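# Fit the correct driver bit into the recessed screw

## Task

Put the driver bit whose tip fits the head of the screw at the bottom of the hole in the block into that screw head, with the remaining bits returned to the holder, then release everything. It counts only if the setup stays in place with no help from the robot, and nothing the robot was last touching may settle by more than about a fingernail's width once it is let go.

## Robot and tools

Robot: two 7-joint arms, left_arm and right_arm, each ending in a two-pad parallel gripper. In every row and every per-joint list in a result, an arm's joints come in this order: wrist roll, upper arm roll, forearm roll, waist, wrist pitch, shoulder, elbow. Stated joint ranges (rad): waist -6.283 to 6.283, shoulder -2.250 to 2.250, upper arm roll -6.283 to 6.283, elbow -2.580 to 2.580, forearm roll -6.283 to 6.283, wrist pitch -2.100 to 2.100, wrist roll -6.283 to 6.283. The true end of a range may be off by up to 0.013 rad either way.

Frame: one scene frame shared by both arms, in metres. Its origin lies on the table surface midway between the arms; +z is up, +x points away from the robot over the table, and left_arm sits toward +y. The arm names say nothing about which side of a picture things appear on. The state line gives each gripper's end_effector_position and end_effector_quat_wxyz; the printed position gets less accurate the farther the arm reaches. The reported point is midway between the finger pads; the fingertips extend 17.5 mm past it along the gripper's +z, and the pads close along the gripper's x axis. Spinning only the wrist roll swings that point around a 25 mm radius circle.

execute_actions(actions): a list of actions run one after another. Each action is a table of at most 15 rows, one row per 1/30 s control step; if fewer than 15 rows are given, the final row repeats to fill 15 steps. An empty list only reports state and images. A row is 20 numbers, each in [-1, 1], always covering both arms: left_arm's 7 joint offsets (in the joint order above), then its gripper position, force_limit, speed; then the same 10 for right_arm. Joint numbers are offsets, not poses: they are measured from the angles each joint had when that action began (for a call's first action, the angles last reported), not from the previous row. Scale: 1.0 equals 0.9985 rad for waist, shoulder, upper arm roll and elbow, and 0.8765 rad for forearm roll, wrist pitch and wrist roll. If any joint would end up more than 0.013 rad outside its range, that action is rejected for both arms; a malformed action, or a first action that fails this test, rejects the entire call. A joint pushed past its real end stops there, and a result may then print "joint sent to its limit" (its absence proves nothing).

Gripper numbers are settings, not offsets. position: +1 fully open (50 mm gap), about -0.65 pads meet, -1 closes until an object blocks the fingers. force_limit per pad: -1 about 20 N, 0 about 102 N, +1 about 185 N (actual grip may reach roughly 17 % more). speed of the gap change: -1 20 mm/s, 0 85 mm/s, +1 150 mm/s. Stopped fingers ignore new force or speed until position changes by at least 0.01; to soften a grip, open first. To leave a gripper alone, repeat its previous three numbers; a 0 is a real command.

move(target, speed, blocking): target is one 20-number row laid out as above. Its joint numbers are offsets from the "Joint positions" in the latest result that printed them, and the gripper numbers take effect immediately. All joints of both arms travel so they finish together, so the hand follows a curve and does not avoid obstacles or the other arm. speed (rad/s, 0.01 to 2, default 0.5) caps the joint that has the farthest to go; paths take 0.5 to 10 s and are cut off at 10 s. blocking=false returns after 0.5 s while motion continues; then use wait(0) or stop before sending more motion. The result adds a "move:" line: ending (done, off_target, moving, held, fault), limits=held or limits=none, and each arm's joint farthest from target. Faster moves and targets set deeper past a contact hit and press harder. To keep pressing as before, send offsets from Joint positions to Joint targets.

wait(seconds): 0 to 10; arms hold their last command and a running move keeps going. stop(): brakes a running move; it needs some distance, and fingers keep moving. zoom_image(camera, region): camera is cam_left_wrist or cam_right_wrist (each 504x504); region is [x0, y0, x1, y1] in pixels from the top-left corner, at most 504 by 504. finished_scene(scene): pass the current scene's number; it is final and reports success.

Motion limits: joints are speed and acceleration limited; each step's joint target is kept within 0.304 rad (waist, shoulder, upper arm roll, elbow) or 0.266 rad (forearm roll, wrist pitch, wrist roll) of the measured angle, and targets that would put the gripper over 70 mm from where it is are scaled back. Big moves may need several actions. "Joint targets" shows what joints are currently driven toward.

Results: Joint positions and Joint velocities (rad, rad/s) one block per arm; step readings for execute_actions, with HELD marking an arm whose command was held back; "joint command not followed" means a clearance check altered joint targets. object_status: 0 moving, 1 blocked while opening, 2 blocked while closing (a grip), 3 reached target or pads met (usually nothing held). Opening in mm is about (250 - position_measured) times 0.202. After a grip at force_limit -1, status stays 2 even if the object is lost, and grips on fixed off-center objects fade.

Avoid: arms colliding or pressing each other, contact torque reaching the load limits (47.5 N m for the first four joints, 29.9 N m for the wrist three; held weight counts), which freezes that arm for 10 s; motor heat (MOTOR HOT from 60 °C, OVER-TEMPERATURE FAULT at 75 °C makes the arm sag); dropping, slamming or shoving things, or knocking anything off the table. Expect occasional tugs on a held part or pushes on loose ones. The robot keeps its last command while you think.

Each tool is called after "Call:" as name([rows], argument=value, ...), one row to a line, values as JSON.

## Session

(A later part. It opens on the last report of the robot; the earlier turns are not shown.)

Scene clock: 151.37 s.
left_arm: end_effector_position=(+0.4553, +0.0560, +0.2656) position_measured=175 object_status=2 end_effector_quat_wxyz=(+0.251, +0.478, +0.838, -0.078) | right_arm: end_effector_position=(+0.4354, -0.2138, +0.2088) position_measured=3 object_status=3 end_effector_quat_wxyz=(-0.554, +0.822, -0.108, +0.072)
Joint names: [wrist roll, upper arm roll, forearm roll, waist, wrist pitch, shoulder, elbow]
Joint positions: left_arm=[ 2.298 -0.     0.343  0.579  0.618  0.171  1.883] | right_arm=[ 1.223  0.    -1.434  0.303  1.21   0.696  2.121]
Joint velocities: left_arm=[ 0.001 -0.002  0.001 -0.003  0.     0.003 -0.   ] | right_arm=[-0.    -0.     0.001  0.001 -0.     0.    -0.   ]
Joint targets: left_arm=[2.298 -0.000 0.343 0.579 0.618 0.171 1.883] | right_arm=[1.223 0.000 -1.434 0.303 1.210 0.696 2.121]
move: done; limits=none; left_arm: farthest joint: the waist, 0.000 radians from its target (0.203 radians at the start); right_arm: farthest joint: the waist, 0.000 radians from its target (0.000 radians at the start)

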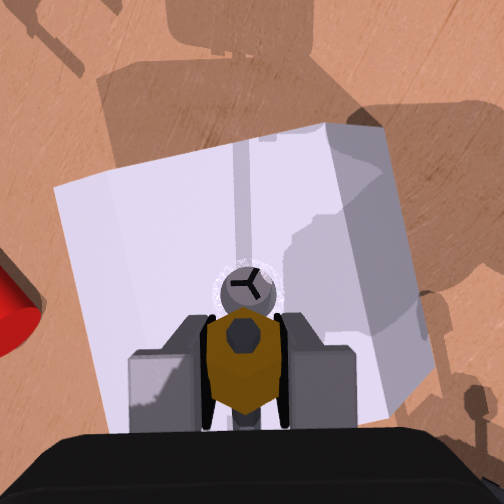

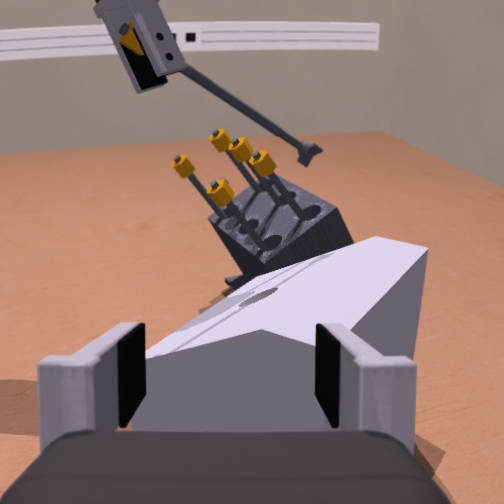

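Call:
zoom_image(camera="cam_right_wrist", region=[80, 0, 340, 190])

Call:
zoom_image(camera="cam_left_wrist", region=[190, 240, 310, 440])

Region (80, 0, 340, 190) of cam_right_wrist's 504x504 image, scaled by 1.938; it fills the top 368 rows of this view, and the rest is white.

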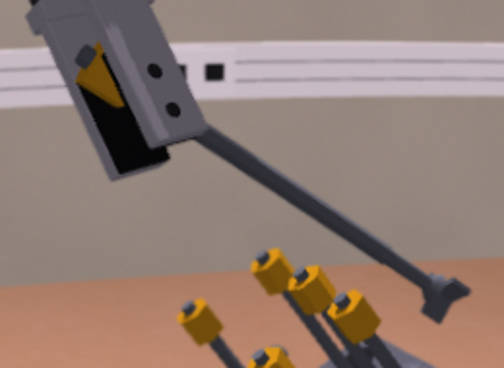

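Region (190, 240, 310, 440) of cam_left_wrist's 504x504 image, scaled by 2.520; it fills the left 302 columns of this view, and the rest is white.

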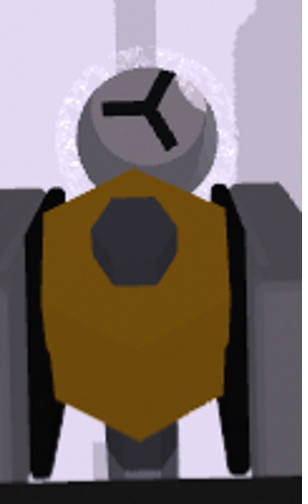

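Call:
zoom_image(camera="cam_left_wrist", region=[205, 250, 295, 325])

Region (205, 250, 295, 325) of cam_left_wrist's 504x504 image, scaled by 5.600.

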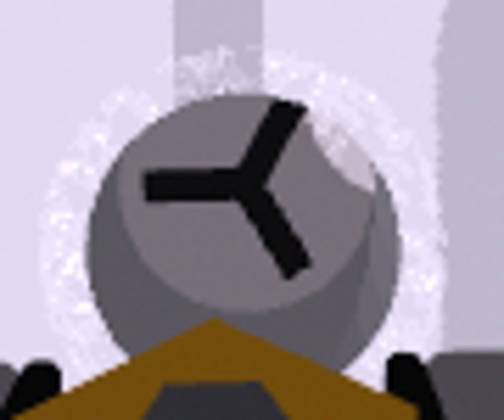

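Call:
move(target=[-0.2478, 0, 0.3032, 0.0193, 0.1269, 0.0741, 0.0140, -1, -0.4, -0.4, 0, 0, 0, 0, 0, 0, 0, 1, -1, 0], speed=0.4)

Call:
zoom_image(camera="cam_right_wrist", region=[190, 210, 320, 330])

Scene clock: 171.80 s.
left_arm: end_effector_position=(+0.3960, +0.0073, +0.2403) position_measured=175 object_status=2 end_effector_quat_wxyz=(+0.192, +0.505, +0.823, -0.178) | right_arm: end_effector_position=(+0.4354, -0.2138, +0.2088) position_measured=3 object_status=3 end_effector_quat_wxyz=(-0.554, +0.822, -0.108, +0.072)
Joint names: [wrist roll, upper arm roll, forearm roll, waist, wrist pitch, shoulder, elbow]
Joint positions: left_arm=[ 2.081 -0.     0.608  0.598  0.729  0.244  1.897] | right_arm=[ 1.223  0.    -1.434  0.303  1.21   0.696  2.121]
Joint velocities: left_arm=[ 0.001  0.     0.     0.001  0.001  0.003 -0.001] | right_arm=[ 0.    -0.     0.    -0.    -0.     0.    -0.001]
Joint targets: left_arm=[2.081 -0.000 0.608 0.598 0.729 0.245 1.897] | right_arm=[1.223 0.000 -1.434 0.303 1.210 0.696 2.121]
move: done; limits=none; left_arm: farthest joint: the shoulder, 0.001 radians from its target (0.074 radians at the start); right_arm: farthest joint: the waist, 0.000 radians from its target (0.000 radians at the start)

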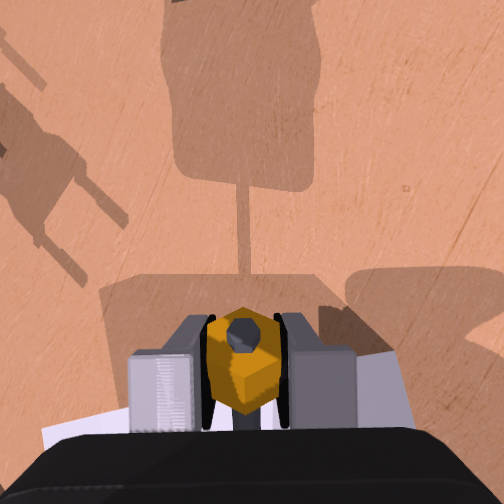

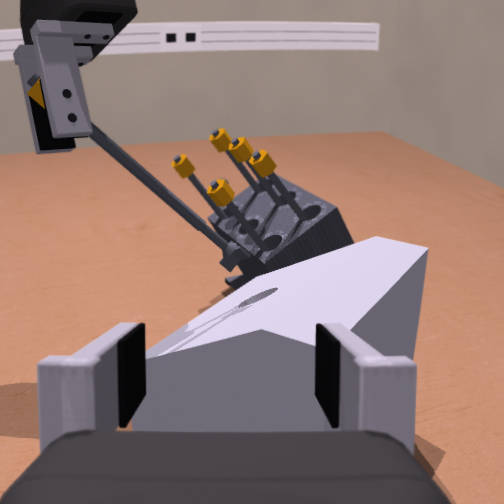

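Region (190, 210, 320, 330) of cam_right_wrist's 504x504 image, scaled by 3.877; it fills the top 465 rows of this view, and the rest is white.

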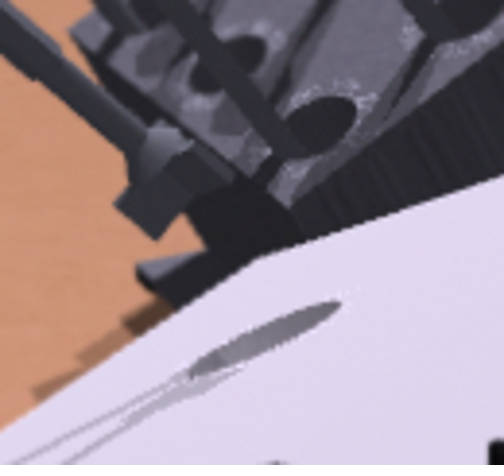

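Call:
zoom_image(camera="cam_right_wrist", region=[205, 230, 265, 285])

Region (205, 230, 265, 285) of cam_right_wrist's 504x504 image, scaled by 8.400; it fills the top 462 rows of this view, and the rest is white.

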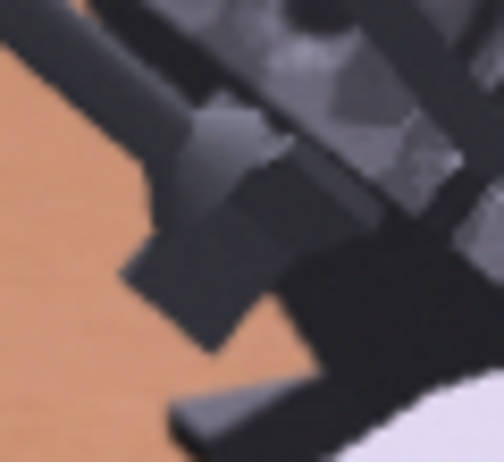

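Call:
move(target=[-0.0337, 0, 0.0292, 0.0057, -0.0402, 0.0460, -0.0054, -1, -0.4, -0.4, 0, 0, 0, 0, 0, 0, 0, 1, -1, 0], speed=0.15)

Call:
zoom_image(camera="cam_right_wrist", region=[215, 250, 295, 320])

Scene clock: 176.57 s.
left_arm: end_effector_position=(+0.4052, +0.0005, +0.2247) position_measured=175 object_status=2 end_effector_quat_wxyz=(+0.192, +0.504, +0.823, -0.178) | right_arm: end_effector_position=(+0.4354, -0.2138, +0.2088) position_measured=3 object_status=3 end_effector_quat_wxyz=(-0.554, +0.822, -0.108, +0.072)
Joint names: [wrist roll, upper arm roll, forearm roll, waist, wrist pitch, shoulder, elbow]
Joint positions: left_arm=[ 2.051 -0.     0.634  0.604  0.694  0.29   1.892] | right_arm=[ 1.223  0.    -1.434  0.303  1.21   0.696  2.121]
Joint velocities: left_arm=[ 0.     0.    -0.     0.001 -0.     0.004 -0.001] | right_arm=[ 0.     0.     0.002 -0.    -0.    -0.     0.001]
Joint targets: left_arm=[2.051 -0.000 0.634 0.604 0.694 0.290 1.892] | right_arm=[1.223 0.000 -1.434 0.303 1.210 0.696 2.121]
move: done; limits=none; left_arm: farthest joint: the waist, 0.000 radians from its target (0.005 radians at the start); right_arm: farthest joint: the waist, 0.000 radians from its target (0.000 radians at the start)

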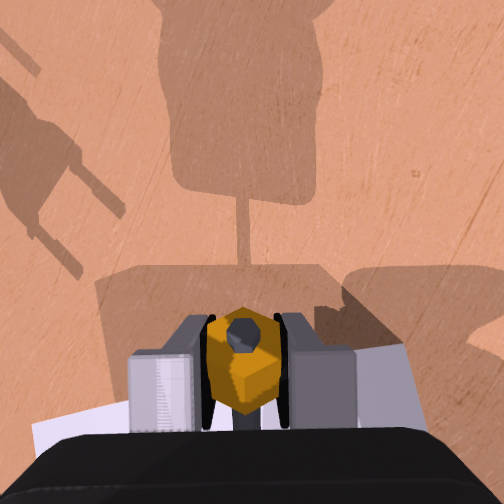

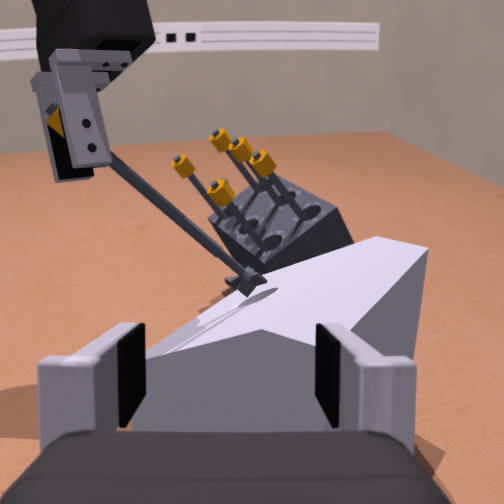

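Region (215, 250, 295, 320) of cam_right_wrist's 504x504 image, scaled by 6.300; it fills the top 441 rows of this view, and the rest is white.

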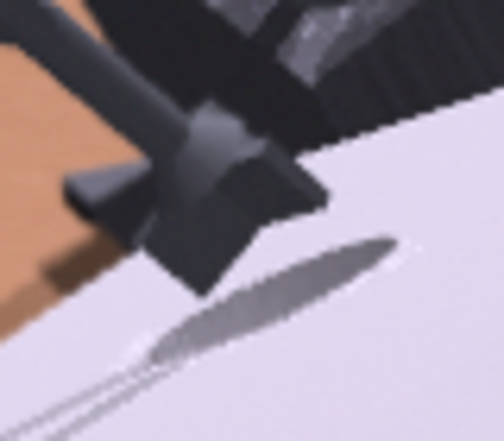

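Call:
move(target=[-0.0419, 0, 0.0399, 0.0105, -0.0502, 0.0486, 0.0005, -1, -0.4, -0.4, 0, 0, 0, 0, 0, 0, 0, 1, -1, 0], speed=0.08)

Call:
zoom_image(camera="cam_right_wrist", region=[215, 250, 295, 320])

Scene clock: 179.20 s.
left_arm: end_effector_position=(+0.4125, -0.0074, +0.2061) position_measured=175 object_status=2 end_effector_quat_wxyz=(+0.192, +0.504, +0.823, -0.178) | right_arm: end_effector_position=(+0.4354, -0.2138, +0.2088) position_measured=3 object_status=3 end_effector_quat_wxyz=(-0.554, +0.822, -0.108, +0.072)
Joint names: [wrist roll, upper arm roll, forearm roll, waist, wrist pitch, shoulder, elbow]
Joint positions: left_arm=[ 2.015 -0.     0.669  0.614  0.65   0.338  1.892] | right_arm=[ 1.223  0.    -1.434  0.303  1.21   0.696  2.121]
Joint velocities: left_arm=[ 0.001 -0.    -0.     0.001 -0.001  0.003 -0.   ] | right_arm=[-0.     0.     0.001 -0.     0.     0.     0.   ]
Joint targets: left_arm=[2.015 -0.000 0.669 0.614 0.650 0.339 1.892] | right_arm=[1.223 0.000 -1.434 0.303 1.210 0.696 2.121]
move: done; limits=none; left_arm: farthest joint: the waist, 0.000 radians from its target (0.010 radians at the start); right_arm: farthest joint: the waist, 0.000 radians from its target (0.000 radians at the start)

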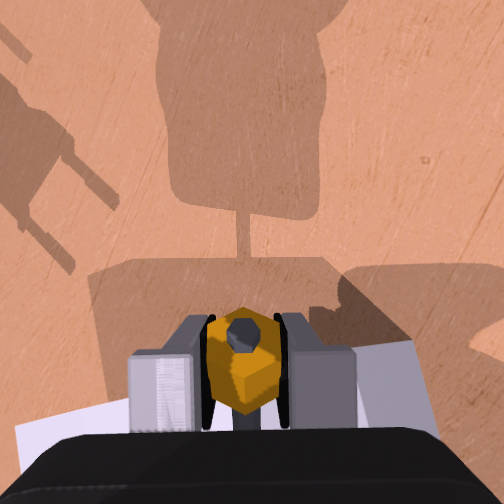

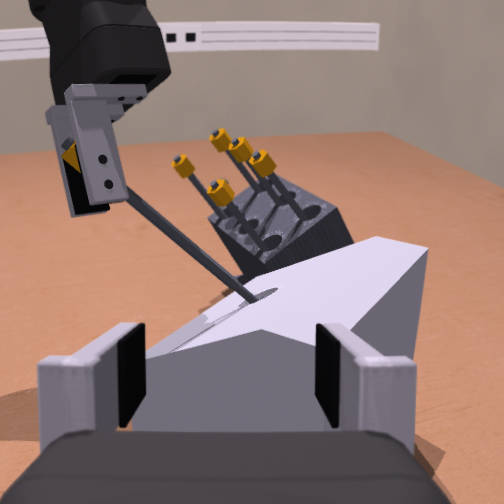

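Region (215, 250, 295, 320) of cam_right_wrist's 504x504 image, scaled by 6.300; it fills the top 441 rows of this view, and the rest is white.

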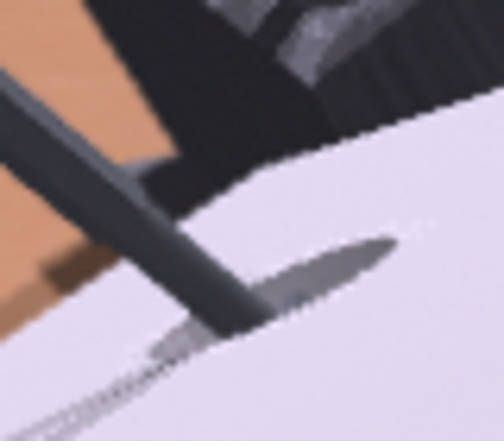

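Call:
move(target=[0.1213, 0, -0.1466, -0.0178, -0.0563, -0.0468, -0.0057, -1, -0.4, -0.4, 0, 0, 0, 0, 0, 0, 0, 1, -1, 0], speed=0.15)

Scene clock: 183.37 s.
left_arm: end_effector_position=(+0.4382, +0.0160, +0.2202) position_measured=175 object_status=2 end_effector_quat_wxyz=(+0.218, +0.495, +0.831, -0.133) | right_arm: end_effector_position=(+0.4354, -0.2138, +0.2088) position_measured=3 object_status=3 end_effector_quat_wxyz=(-0.554, +0.822, -0.108, +0.072)
Joint names: [wrist roll, upper arm roll, forearm roll, waist, wrist pitch, shoulder, elbow]
Joint positions: left_arm=[2.121 0.003 0.542 0.599 0.604 0.292 1.888] | right_arm=[ 1.223  0.    -1.434  0.303  1.21   0.696  2.121]
Joint velocities: left_arm=[-0.    -0.     0.     0.    -0.001  0.001  0.002] | right_arm=[ 0.    -0.     0.001  0.    -0.    -0.     0.   ]
Joint targets: left_arm=[2.121 -0.000 0.540 0.597 0.601 0.292 1.886] | right_arm=[1.223 0.000 -1.434 0.303 1.210 0.696 2.121]
move: done; limits=none; left_arm: farthest joint: the waist, 0.003 radians from its target (0.018 radians at the start); right_arm: farthest joint: the waist, 0.000 radians from its target (0.000 radians at the start)

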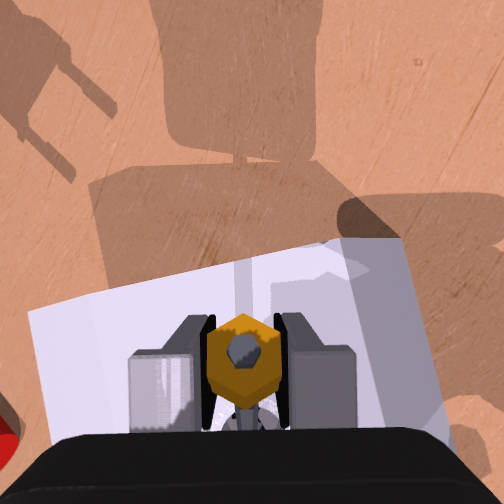

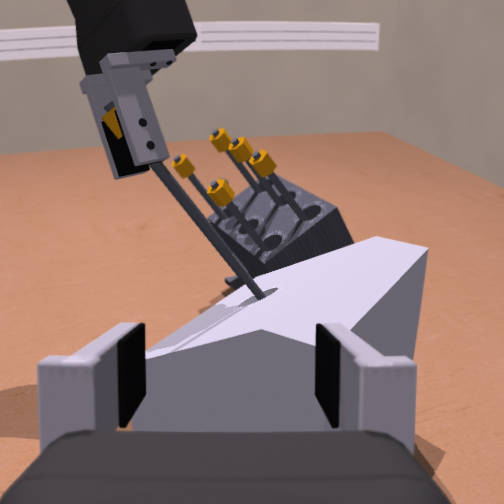

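Call:
execute_actions(actions=[])

Scene clock: 185.30 s.
left_arm: end_effector_position=(+0.4382, +0.0161, +0.2202) position_measured=175 object_status=2 end_effector_quat_wxyz=(+0.218, +0.495, +0.831, -0.133) | right_arm: end_effector_position=(+0.4354, -0.2138, +0.2088) position_measured=3 object_status=3 end_effector_quat_wxyz=(-0.554, +0.822, -0.108, +0.072)
Joint names: [wrist roll, upper arm roll, forearm roll, waist, wrist pitch, shoulder, elbow]
Joint positions: left_arm=[2.121 0.003 0.542 0.599 0.604 0.292 1.888] | right_arm=[ 1.223  0.    -1.434  0.303  1.21   0.696  2.121]
Joint velocities: left_arm=[-0.001 -0.     0.     0.     0.    -0.001  0.   ] | right_arm=[ 0.     0.     0.002  0.    -0.    -0.     0.   ]
Joint targets: left_arm=[2.121 -0.000 0.540 0.597 0.601 0.292 1.886] | right_arm=[1.223 0.000 -1.434 0.303 1.210 0.696 2.121]

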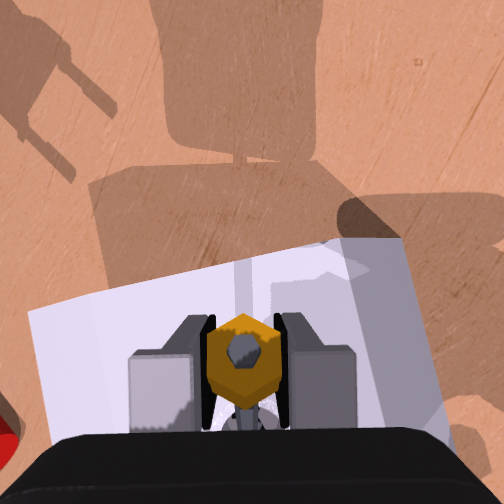

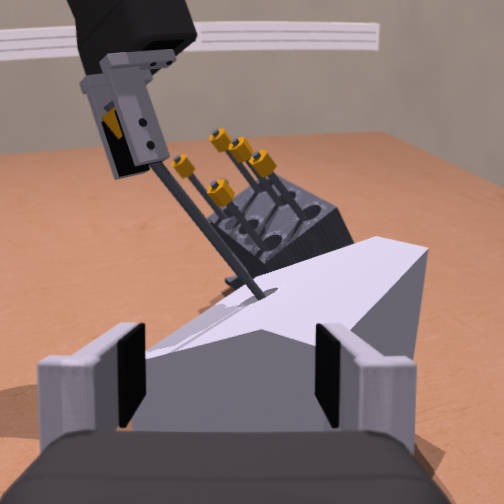

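Call:
move(target=[0.1182,-0.0030,-0.1484,-0.0128,-0.0875,-0.0130,-0.0082,-1,-0.4,-0.4,0,0,0,0,0,0,0,1,-1,0], speed=0.07)

Scene clock: 191.13 s.
left_arm: end_effector_position=(+0.4722, +0.0382, +0.2256) position_measured=175 object_status=2 end_effector_quat_wxyz=(+0.245, +0.482, +0.837, -0.085) | right_arm: end_effector_position=(+0.4355, -0.2138, +0.2088) position_measured=3 object_status=3 end_effector_quat_wxyz=(-0.554, +0.822, -0.108, +0.072)
Joint names: [wrist roll, upper arm roll, forearm roll, waist, wrist pitch, shoulder, elbow]
Joint positions: left_arm=[2.224 0.003 0.413 0.589 0.53  0.28  1.882] | right_arm=[ 1.223  0.    -1.434  0.303  1.21   0.696  2.121]
Joint velocities: left_arm=[-0.001 -0.     0.    -0.001 -0.001  0.001 -0.001] | right_arm=[-0.    -0.001  0.001 -0.     0.    -0.    -0.   ]
Joint targets: left_arm=[2.224 -0.000 0.412 0.587 0.527 0.279 1.880] | right_arm=[1.223 0.000 -1.434 0.303 1.210 0.696 2.121]
move: done; limits=none; left_arm: farthest joint: the waist, 0.003 radians from its target (0.013 radians at the start); right_arm: farthest joint: the waist, 0.000 radians from its target (0.000 radians at the start)

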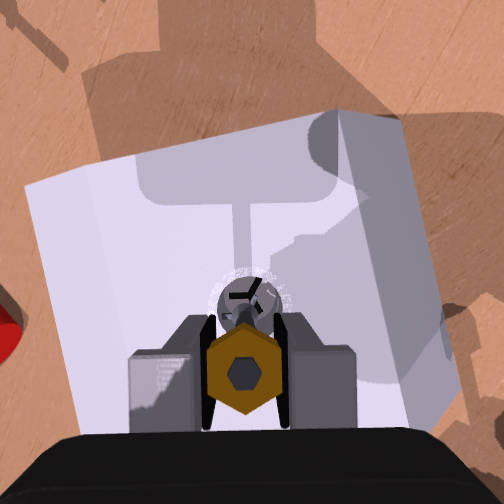

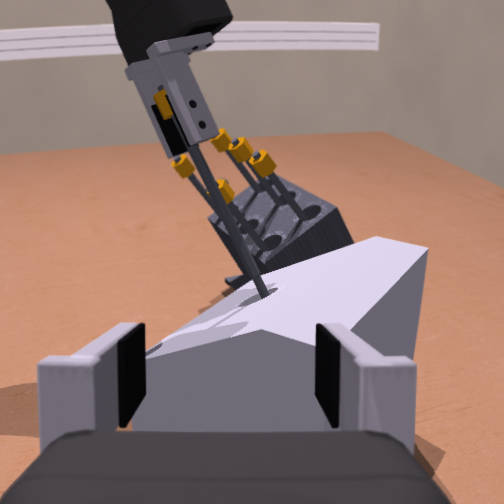

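Call:
zoom_image(camera="cam_left_wrist", region=[190, 260, 310, 420])

Region (190, 260, 310, 420) of cam_left_wrist's 504x504 image, scaled by 3.150; it fills the left 378 columns of this view, and the rest is white.

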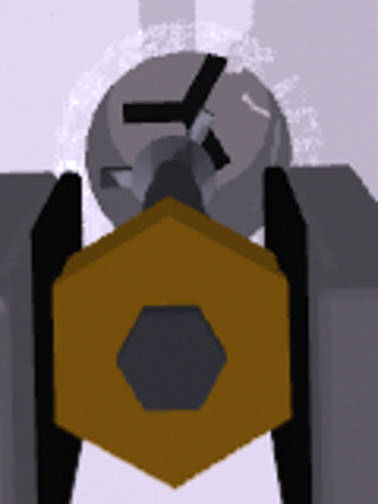

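Call:
move(target=[-0.01643,-0.0030,0.00582,-0.01492,0.00593,0.00391,-0.01132,-1,-0.4,-0.4,0,0,0,0,0,0,0,1,-1,0], speed=0.02)

Call:
zoom_image(camera="cam_left_wrist", region=[190, 260, 310, 420])

Scene clock: 194.93 s.
left_arm: end_effector_position=(+0.4769, +0.0411, +0.2264) position_measured=175 object_status=2 end_effector_quat_wxyz=(+0.246, +0.482, +0.837, -0.085) | right_arm: end_effector_position=(+0.4355, -0.2138, +0.2088) position_measured=3 object_status=3 end_effector_quat_wxyz=(-0.554, +0.822, -0.108, +0.072)
Joint names: [wrist roll, upper arm roll, forearm roll, waist, wrist pitch, shoulder, elbow]
Joint positions: left_arm=[2.21  0.003 0.419 0.577 0.539 0.284 1.872] | right_arm=[ 1.223  0.    -1.434  0.303  1.21   0.696  2.121]
Joint velocities: left_arm=[-0.002  0.001  0.    -0.    -0.    -0.001 -0.   ] | right_arm=[-0.001  0.    -0.002  0.     0.     0.     0.   ]
Joint targets: left_arm=[2.210 -0.000 0.418 0.574 0.535 0.284 1.870] | right_arm=[1.223 0.000 -1.434 0.303 1.210 0.696 2.121]
move: done; limits=none; left_arm: farthest joint: the waist, 0.003 radians from its target (0.015 radians at the start); right_arm: farthest joint: the waist, 0.000 radians from its target (0.000 radians at the start)

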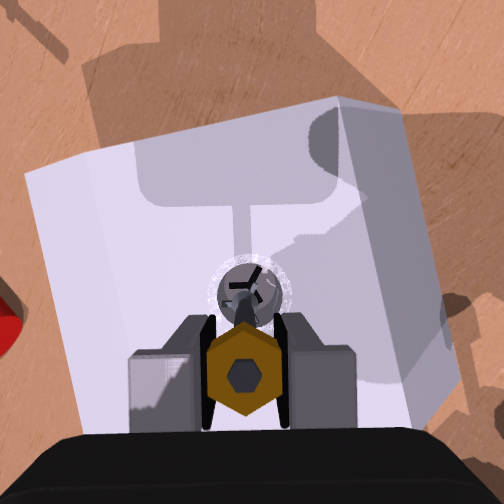

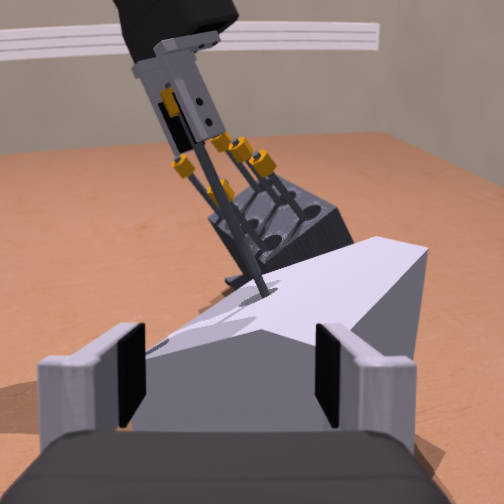

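Region (190, 260, 310, 420) of cam_left_wrist's 504x504 image, scaled by 3.150; it fills the left 378 columns of this view, and the rest is white.

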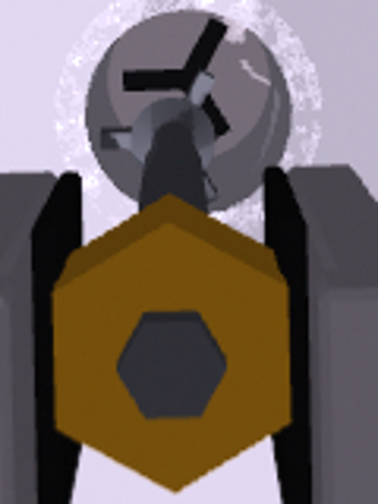

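Call:
move(target=[0.02626,-0.0030,-0.01151,0.01690,-0.02054,-0.00882,0.01566,-1,-0.4,-0.4,0,0,0,0,0,0,0,1,-1,0], speed=0.04)

Call:
zoom_image(camera="cam_left_wrist", region=[190, 260, 310, 420])

Scene clock: 198.40 s.
left_arm: end_effector_position=(+0.4712, +0.0380, +0.2256) position_measured=175 object_status=2 end_effector_quat_wxyz=(+0.247, +0.480, +0.838, -0.084) | right_arm: end_effector_position=(+0.4355, -0.2138, +0.2088) position_measured=3 object_status=3 end_effector_quat_wxyz=(-0.554, +0.822, -0.108, +0.072)
Joint names: [wrist roll, upper arm roll, forearm roll, waist, wrist pitch, shoulder, elbow]
Joint positions: left_arm=[2.233 0.001 0.409 0.595 0.522 0.276 1.888] | right_arm=[ 1.223  0.    -1.434  0.303  1.21   0.696  2.121]
Joint velocities: left_arm=[-0.     0.     0.     0.001  0.001 -0.004  0.001] | right_arm=[ 0.001 -0.     0.     0.     0.     0.    -0.   ]
Joint targets: left_arm=[2.233 -0.000 0.409 0.594 0.521 0.275 1.888] | right_arm=[1.223 0.000 -1.434 0.303 1.210 0.696 2.121]
move: done; limits=none; left_arm: farthest joint: the waist, 0.001 radians from its target (0.017 radians at the start); right_arm: farthest joint: the waist, 0.000 radians from its target (0.000 radians at the start)

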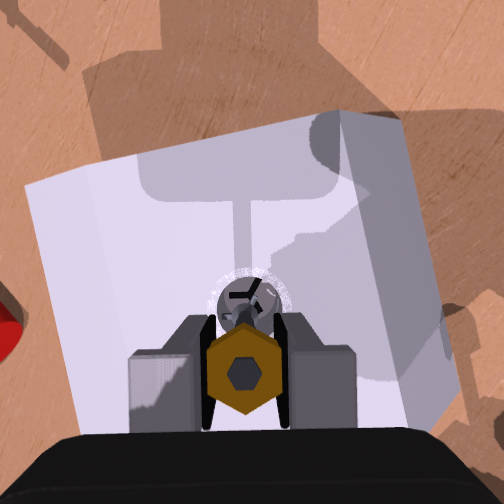

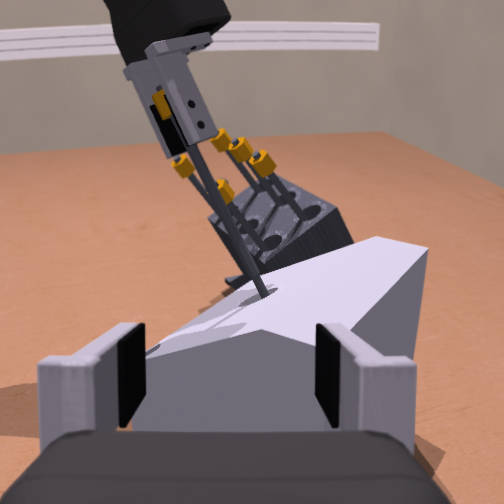

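Region (190, 260, 310, 420) of cam_left_wrist's 504x504 image, scaled by 3.150; it fills the left 378 columns of this view, and the rest is white.

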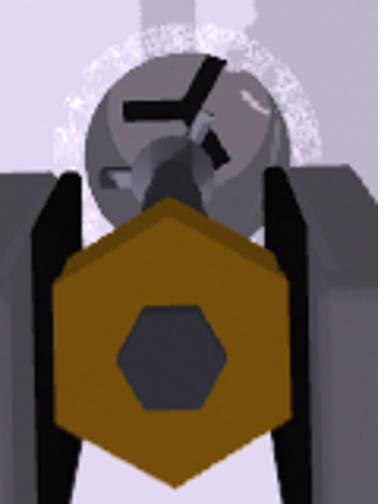

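Call:
move(target=[-0.05037,-0.001,0.02030,-0.03775,0.02753,0.01458,-0.02989,-1,-0.4,-0.4,0,0,0,0,0,0,0,1,-1,0], speed=0.04)

Call:
zoom_image(camera="cam_left_wrist", region=[190, 240, 310, 420])

Scene clock: 201.13 s.
left_arm: end_effector_position=(+0.4832, +0.0452, +0.2271) position_measured=175 object_status=2 end_effector_quat_wxyz=(+0.246, +0.481, +0.837, -0.085) | right_arm: end_effector_position=(+0.4355, -0.2138, +0.2088) position_measured=3 object_status=3 end_effector_quat_wxyz=(-0.554, +0.822, -0.108, +0.072)
Joint names: [wrist roll, upper arm roll, forearm roll, waist, wrist pitch, shoulder, elbow]
Joint positions: left_arm=[2.189 0.003 0.428 0.56  0.549 0.291 1.861] | right_arm=[ 1.223  0.    -1.434  0.303  1.21   0.696  2.121]
Joint velocities: left_arm=[-0.001  0.     0.    -0.002 -0.001 -0.001  0.002] | right_arm=[-0.     0.001 -0.001 -0.001 -0.     0.    -0.   ]
Joint targets: left_arm=[2.189 -0.000 0.427 0.557 0.546 0.290 1.859] | right_arm=[1.223 0.000 -1.434 0.303 1.210 0.696 2.121]
move: done; limits=none; left_arm: farthest joint: the upper arm roll, 0.003 radians from its target (0.001 radians at the start); right_arm: farthest joint: the waist, 0.000 radians from its target (0.000 radians at the start)

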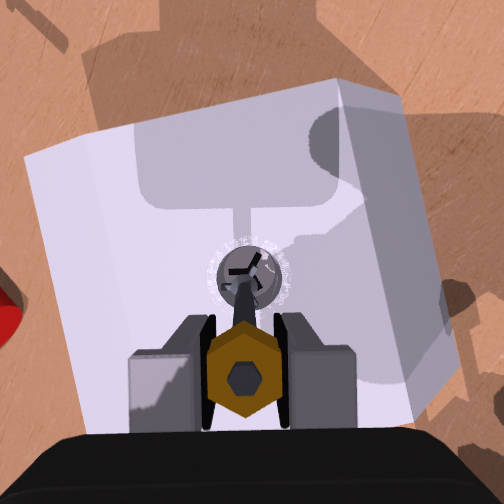

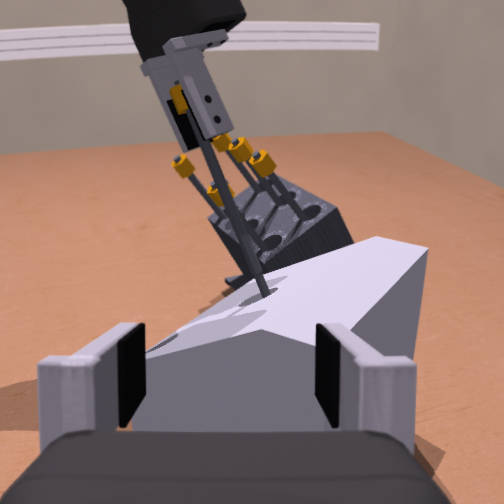

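Region (190, 240, 310, 420) of cam_left_wrist's 504x504 image, scaled by 2.800.

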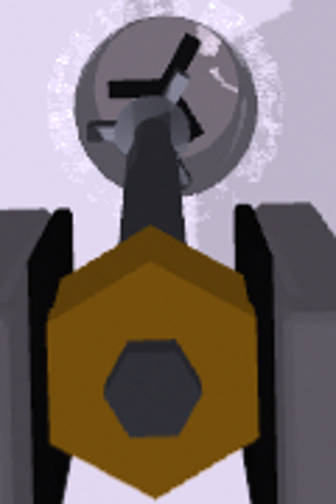

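Call:
move(target=[0.04993,-0.003,-0.02089,0.03495,-0.03471,-0.01722,0.03034,-1,-0.4,-0.4,0,0,0,0,0,0,0,1,-1,0], speed=0.06)

Call:
zoom_image(camera="cam_left_wrist", region=[190, 260, 310, 420])

Scene clock: 203.10 s.
left_arm: end_effector_position=(+0.4716, +0.0388, +0.2261) position_measured=175 object_status=2 end_effector_quat_wxyz=(+0.248, +0.479, +0.838, -0.083) | right_arm: end_effector_position=(+0.4355, -0.2138, +0.2088) position_measured=3 object_status=3 end_effector_quat_wxyz=(-0.554, +0.822, -0.108, +0.072)
Joint names: [wrist roll, upper arm roll, forearm roll, waist, wrist pitch, shoulder, elbow]
Joint positions: left_arm=[ 2.233 -0.     0.41   0.594  0.519  0.274  1.891] | right_arm=[ 1.223  0.    -1.434  0.303  1.21   0.696  2.121]
Joint velocities: left_arm=[ 0.     0.    -0.     0.002  0.    -0.003  0.001] | right_arm=[ 0.    -0.001  0.001  0.    -0.     0.     0.   ]
Joint targets: left_arm=[2.233 -0.000 0.410 0.594 0.519 0.274 1.891] | right_arm=[1.223 0.000 -1.434 0.303 1.210 0.696 2.121]
move: done; limits=none; left_arm: farthest joint: the waist, 0.001 radians from its target (0.035 radians at the start); right_arm: farthest joint: the waist, 0.000 radians from its target (0.000 radians at the start)

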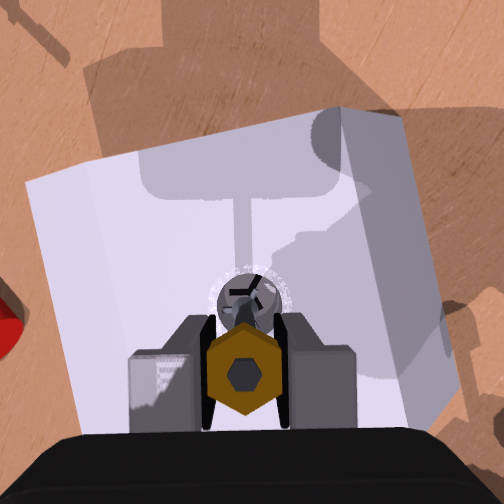

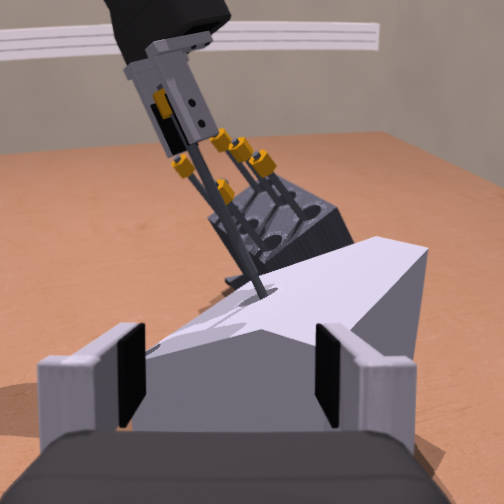

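Region (190, 260, 310, 420) of cam_left_wrist's 504x504 image, scaled by 3.150; it fills the left 378 columns of this view, and the rest is white.

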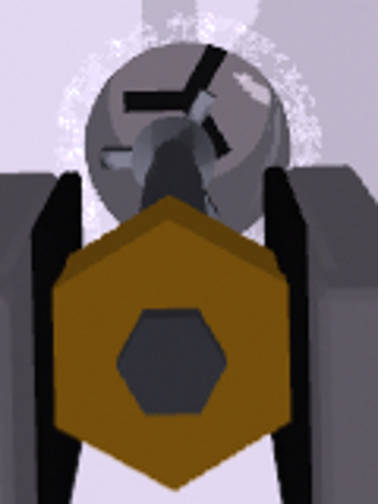

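Call:
move(target=[-0.046367,0,0.050805,0.016004,-0.064585,0.096080,-0.019042,-1,-0.4,-0.4,0,0,0,0,0,0,0,1,-1,0], speed=0.08)

Call:
zoom_image(camera="cam_left_wrist", region=[205, 265, 289, 335])

Scene clock: 210.17 s.
left_arm: end_effector_position=(+0.4845, +0.0239, +0.1918) position_measured=175 object_status=2 end_effector_quat_wxyz=(+0.240, +0.481, +0.839, -0.086) | right_arm: end_effector_position=(+0.4355, -0.2138, +0.2088) position_measured=3 object_status=3 end_effector_quat_wxyz=(-0.554, +0.822, -0.108, +0.073)
Joint names: [wrist roll, upper arm roll, forearm roll, waist, wrist pitch, shoulder, elbow]
Joint positions: left_arm=[ 2.192 -0.     0.455  0.61   0.462  0.369  1.872] | right_arm=[ 1.223  0.    -1.434  0.303  1.21   0.696  2.121]
Joint velocities: left_arm=[ 0.     0.    -0.    -0.     0.     0.003 -0.001] | right_arm=[-0.     0.001  0.     0.    -0.    -0.     0.   ]
Joint targets: left_arm=[2.192 -0.000 0.455 0.610 0.462 0.370 1.872] | right_arm=[1.223 0.000 -1.434 0.303 1.210 0.696 2.121]
move: done; limits=none; left_arm: farthest joint: the waist, 0.000 radians from its target (0.015 radians at the start); right_arm: farthest joint: the waist, 0.000 radians from its target (0.000 radians at the start)

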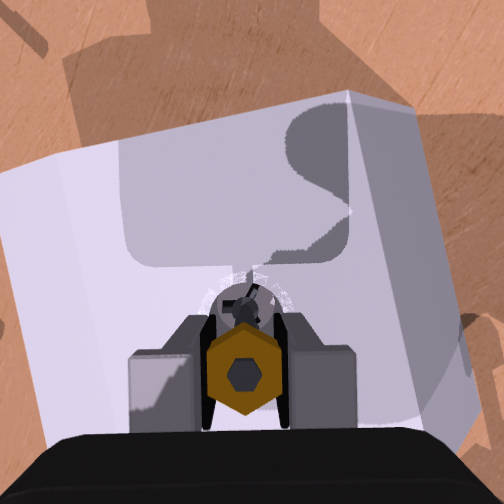

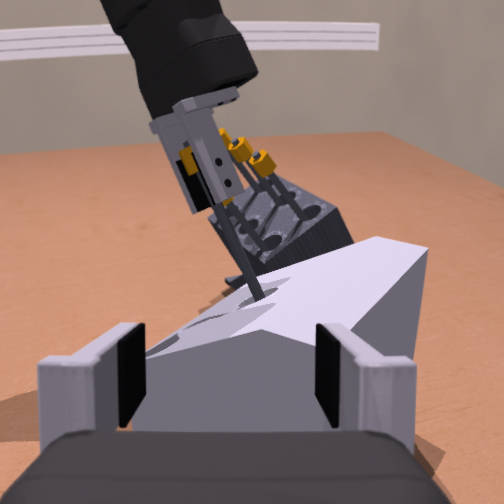

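Region (205, 265, 289, 335) of cam_left_wrist's 504x504 image, scaled by 6.000.

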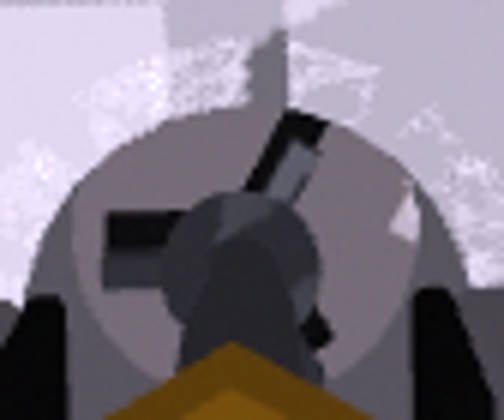

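Call:
move(target=[-0.011185,0,0.014000,0.005526,-0.021082,0.017198,0.001316,-1,-0.4,-0.4,0,0,0,0,0,0,0,1,-1,0], speed=0.03)

Call:
zoom_image(camera="cam_left_wrist", region=[205, 265, 289, 335])

Scene clock: 214.53 s.
left_arm: end_effector_position=(+0.4862, +0.0207, +0.1847) position_measured=175 object_status=2 end_effector_quat_wxyz=(+0.240, +0.481, +0.839, -0.086) | right_arm: end_effector_position=(+0.4355, -0.2138, +0.2088) position_measured=3 object_status=3 end_effector_quat_wxyz=(-0.554, +0.822, -0.108, +0.073)
Joint names: [wrist roll, upper arm roll, forearm roll, waist, wrist pitch, shoulder, elbow]
Joint positions: left_arm=[ 2.182 -0.     0.467  0.616  0.444  0.387  1.873] | right_arm=[ 1.223  0.    -1.434  0.303  1.21   0.696  2.121]
Joint velocities: left_arm=[ 0.    -0.    -0.     0.001 -0.     0.001 -0.   ] | right_arm=[ 0.     0.    -0.002  0.001 -0.    -0.    -0.   ]
Joint targets: left_arm=[2.182 -0.000 0.467 0.616 0.444 0.387 1.873] | right_arm=[1.223 0.000 -1.434 0.303 1.210 0.696 2.121]
move: done; limits=none; left_arm: farthest joint: the waist, 0.000 radians from its target (0.005 radians at the start); right_arm: farthest joint: the waist, 0.000 radians from its target (0.000 radians at the start)

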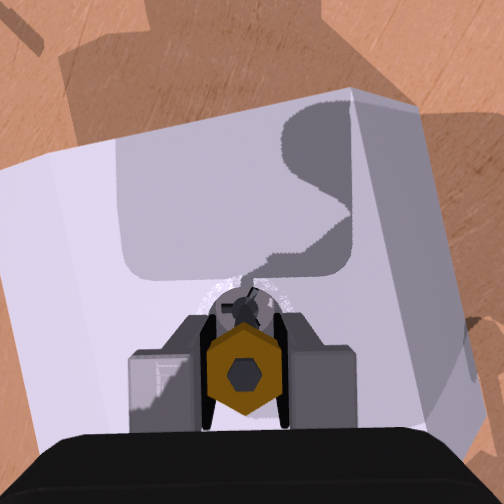

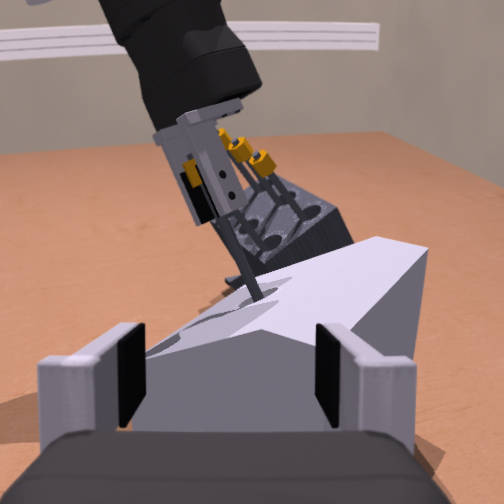

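Region (205, 265, 289, 335) of cam_left_wrist's 504x504 image, scaled by 6.000.

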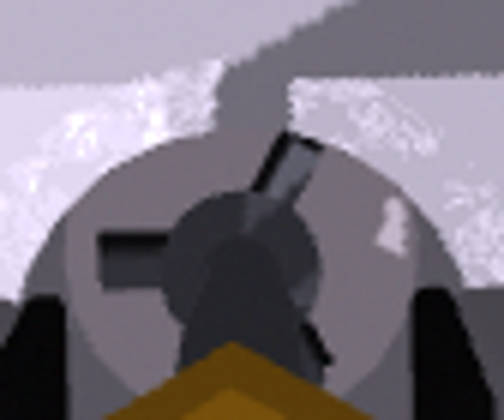

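Call:
move(target=[-0.010939,0,0.012431,0.003494,-0.016152,0.015953,-0.001428,-1,-0.4,-0.4,0,0,0,0,0,0,0,1,-1,0], speed=0.015)

Call:
zoom_image(camera="cam_left_wrist", region=[205, 265, 289, 335])

Scene clock: 216.93 s.
left_arm: end_effector_position=(+0.4885, +0.0181, +0.1787) position_measured=175 object_status=2 end_effector_quat_wxyz=(+0.240, +0.481, +0.839, -0.086) | right_arm: end_effector_position=(+0.4355, -0.2138, +0.2088) position_measured=3 object_status=3 end_effector_quat_wxyz=(-0.554, +0.822, -0.108, +0.073)
Joint names: [wrist roll, upper arm roll, forearm roll, waist, wrist pitch, shoulder, elbow]
Joint positions: left_arm=[ 2.173 -0.     0.478  0.619  0.429  0.402  1.872] | right_arm=[ 1.223  0.    -1.434  0.303  1.21   0.696  2.121]
Joint velocities: left_arm=[-0.     0.    -0.     0.    -0.     0.002  0.   ] | right_arm=[-0.    -0.     0.001 -0.    -0.    -0.    -0.   ]
Joint targets: left_arm=[2.173 -0.000 0.478 0.619 0.429 0.402 1.872] | right_arm=[1.223 0.000 -1.434 0.303 1.210 0.696 2.121]
move: done; limits=none; left_arm: farthest joint: the shoulder, 0.001 radians from its target (0.016 radians at the start); right_arm: farthest joint: the waist, 0.000 radians from its target (0.000 radians at the start)

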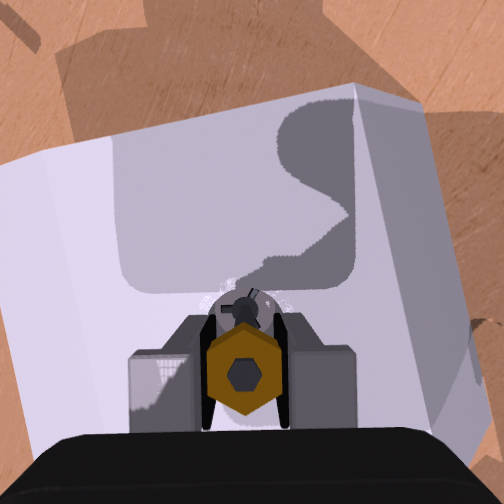

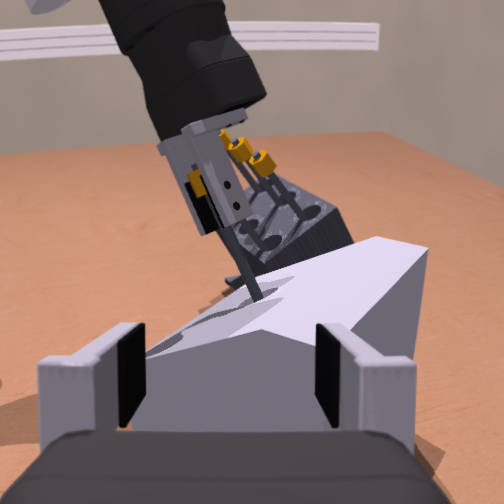

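Region (205, 265, 289, 335) of cam_left_wrist's 504x504 image, scaled by 6.000.

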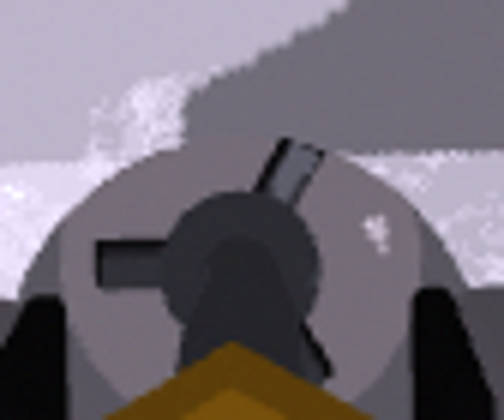

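Call:
move(target=[-0.007926,0,0.009075,0.002545,-0.011388,0.011828,-0.001190,-1,-0.4,-0.4,0,0,0,0,0,0,0,1,-1,0], speed=0.015)

Call:
zoom_image(camera="cam_left_wrist", region=[205, 265, 289, 335])

Scene clock: 218.87 s.
left_arm: end_effector_position=(+0.4900, +0.0162, +0.1741) position_measured=175 object_status=2 end_effector_quat_wxyz=(+0.240, +0.481, +0.839, -0.086) | right_arm: end_effector_position=(+0.4355, -0.2138, +0.2088) position_measured=3 object_status=3 end_effector_quat_wxyz=(-0.554, +0.822, -0.108, +0.073)
Joint names: [wrist roll, upper arm roll, forearm roll, waist, wrist pitch, shoulder, elbow]
Joint positions: left_arm=[ 2.166 -0.     0.486  0.622  0.419  0.414  1.871] | right_arm=[ 1.223  0.    -1.434  0.303  1.21   0.696  2.121]
Joint velocities: left_arm=[ 0.001 -0.    -0.    -0.    -0.     0.004 -0.001] | right_arm=[-0.001 -0.     0.001 -0.    -0.     0.     0.   ]
Joint targets: left_arm=[2.166 -0.000 0.486 0.622 0.419 0.414 1.871] | right_arm=[1.223 0.000 -1.434 0.303 1.210 0.696 2.121]
move: done; limits=none; left_arm: farthest joint: the waist, 0.000 radians from its target (0.002 radians at the start); right_arm: farthest joint: the waist, 0.000 radians from its target (0.000 radians at the start)

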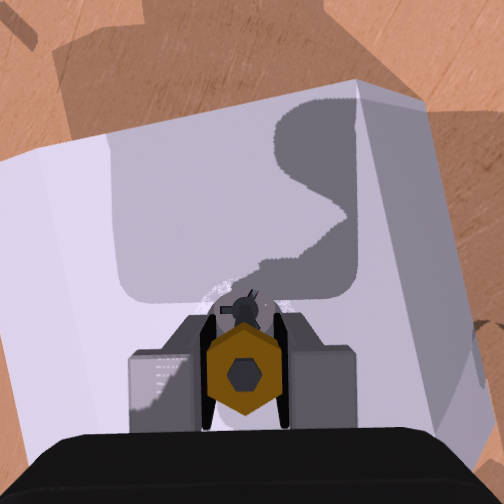

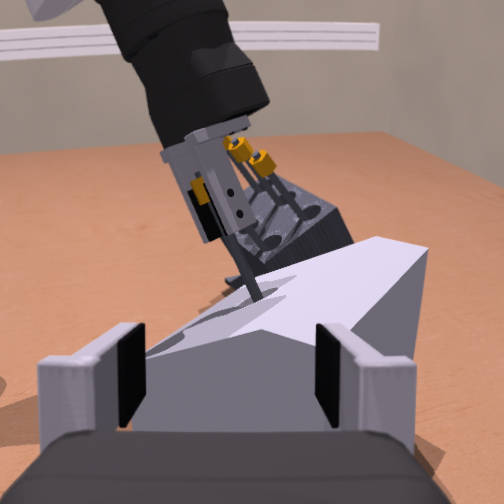

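Region (205, 265, 289, 335) of cam_left_wrist's 504x504 image, scaled by 6.000.

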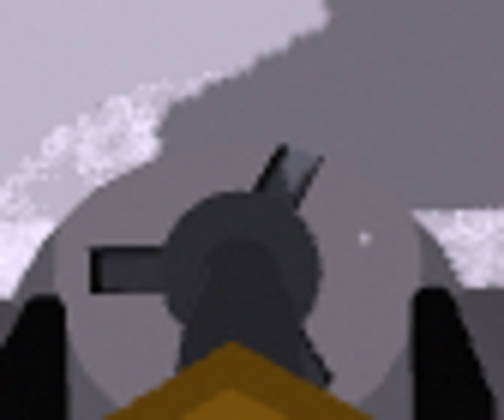

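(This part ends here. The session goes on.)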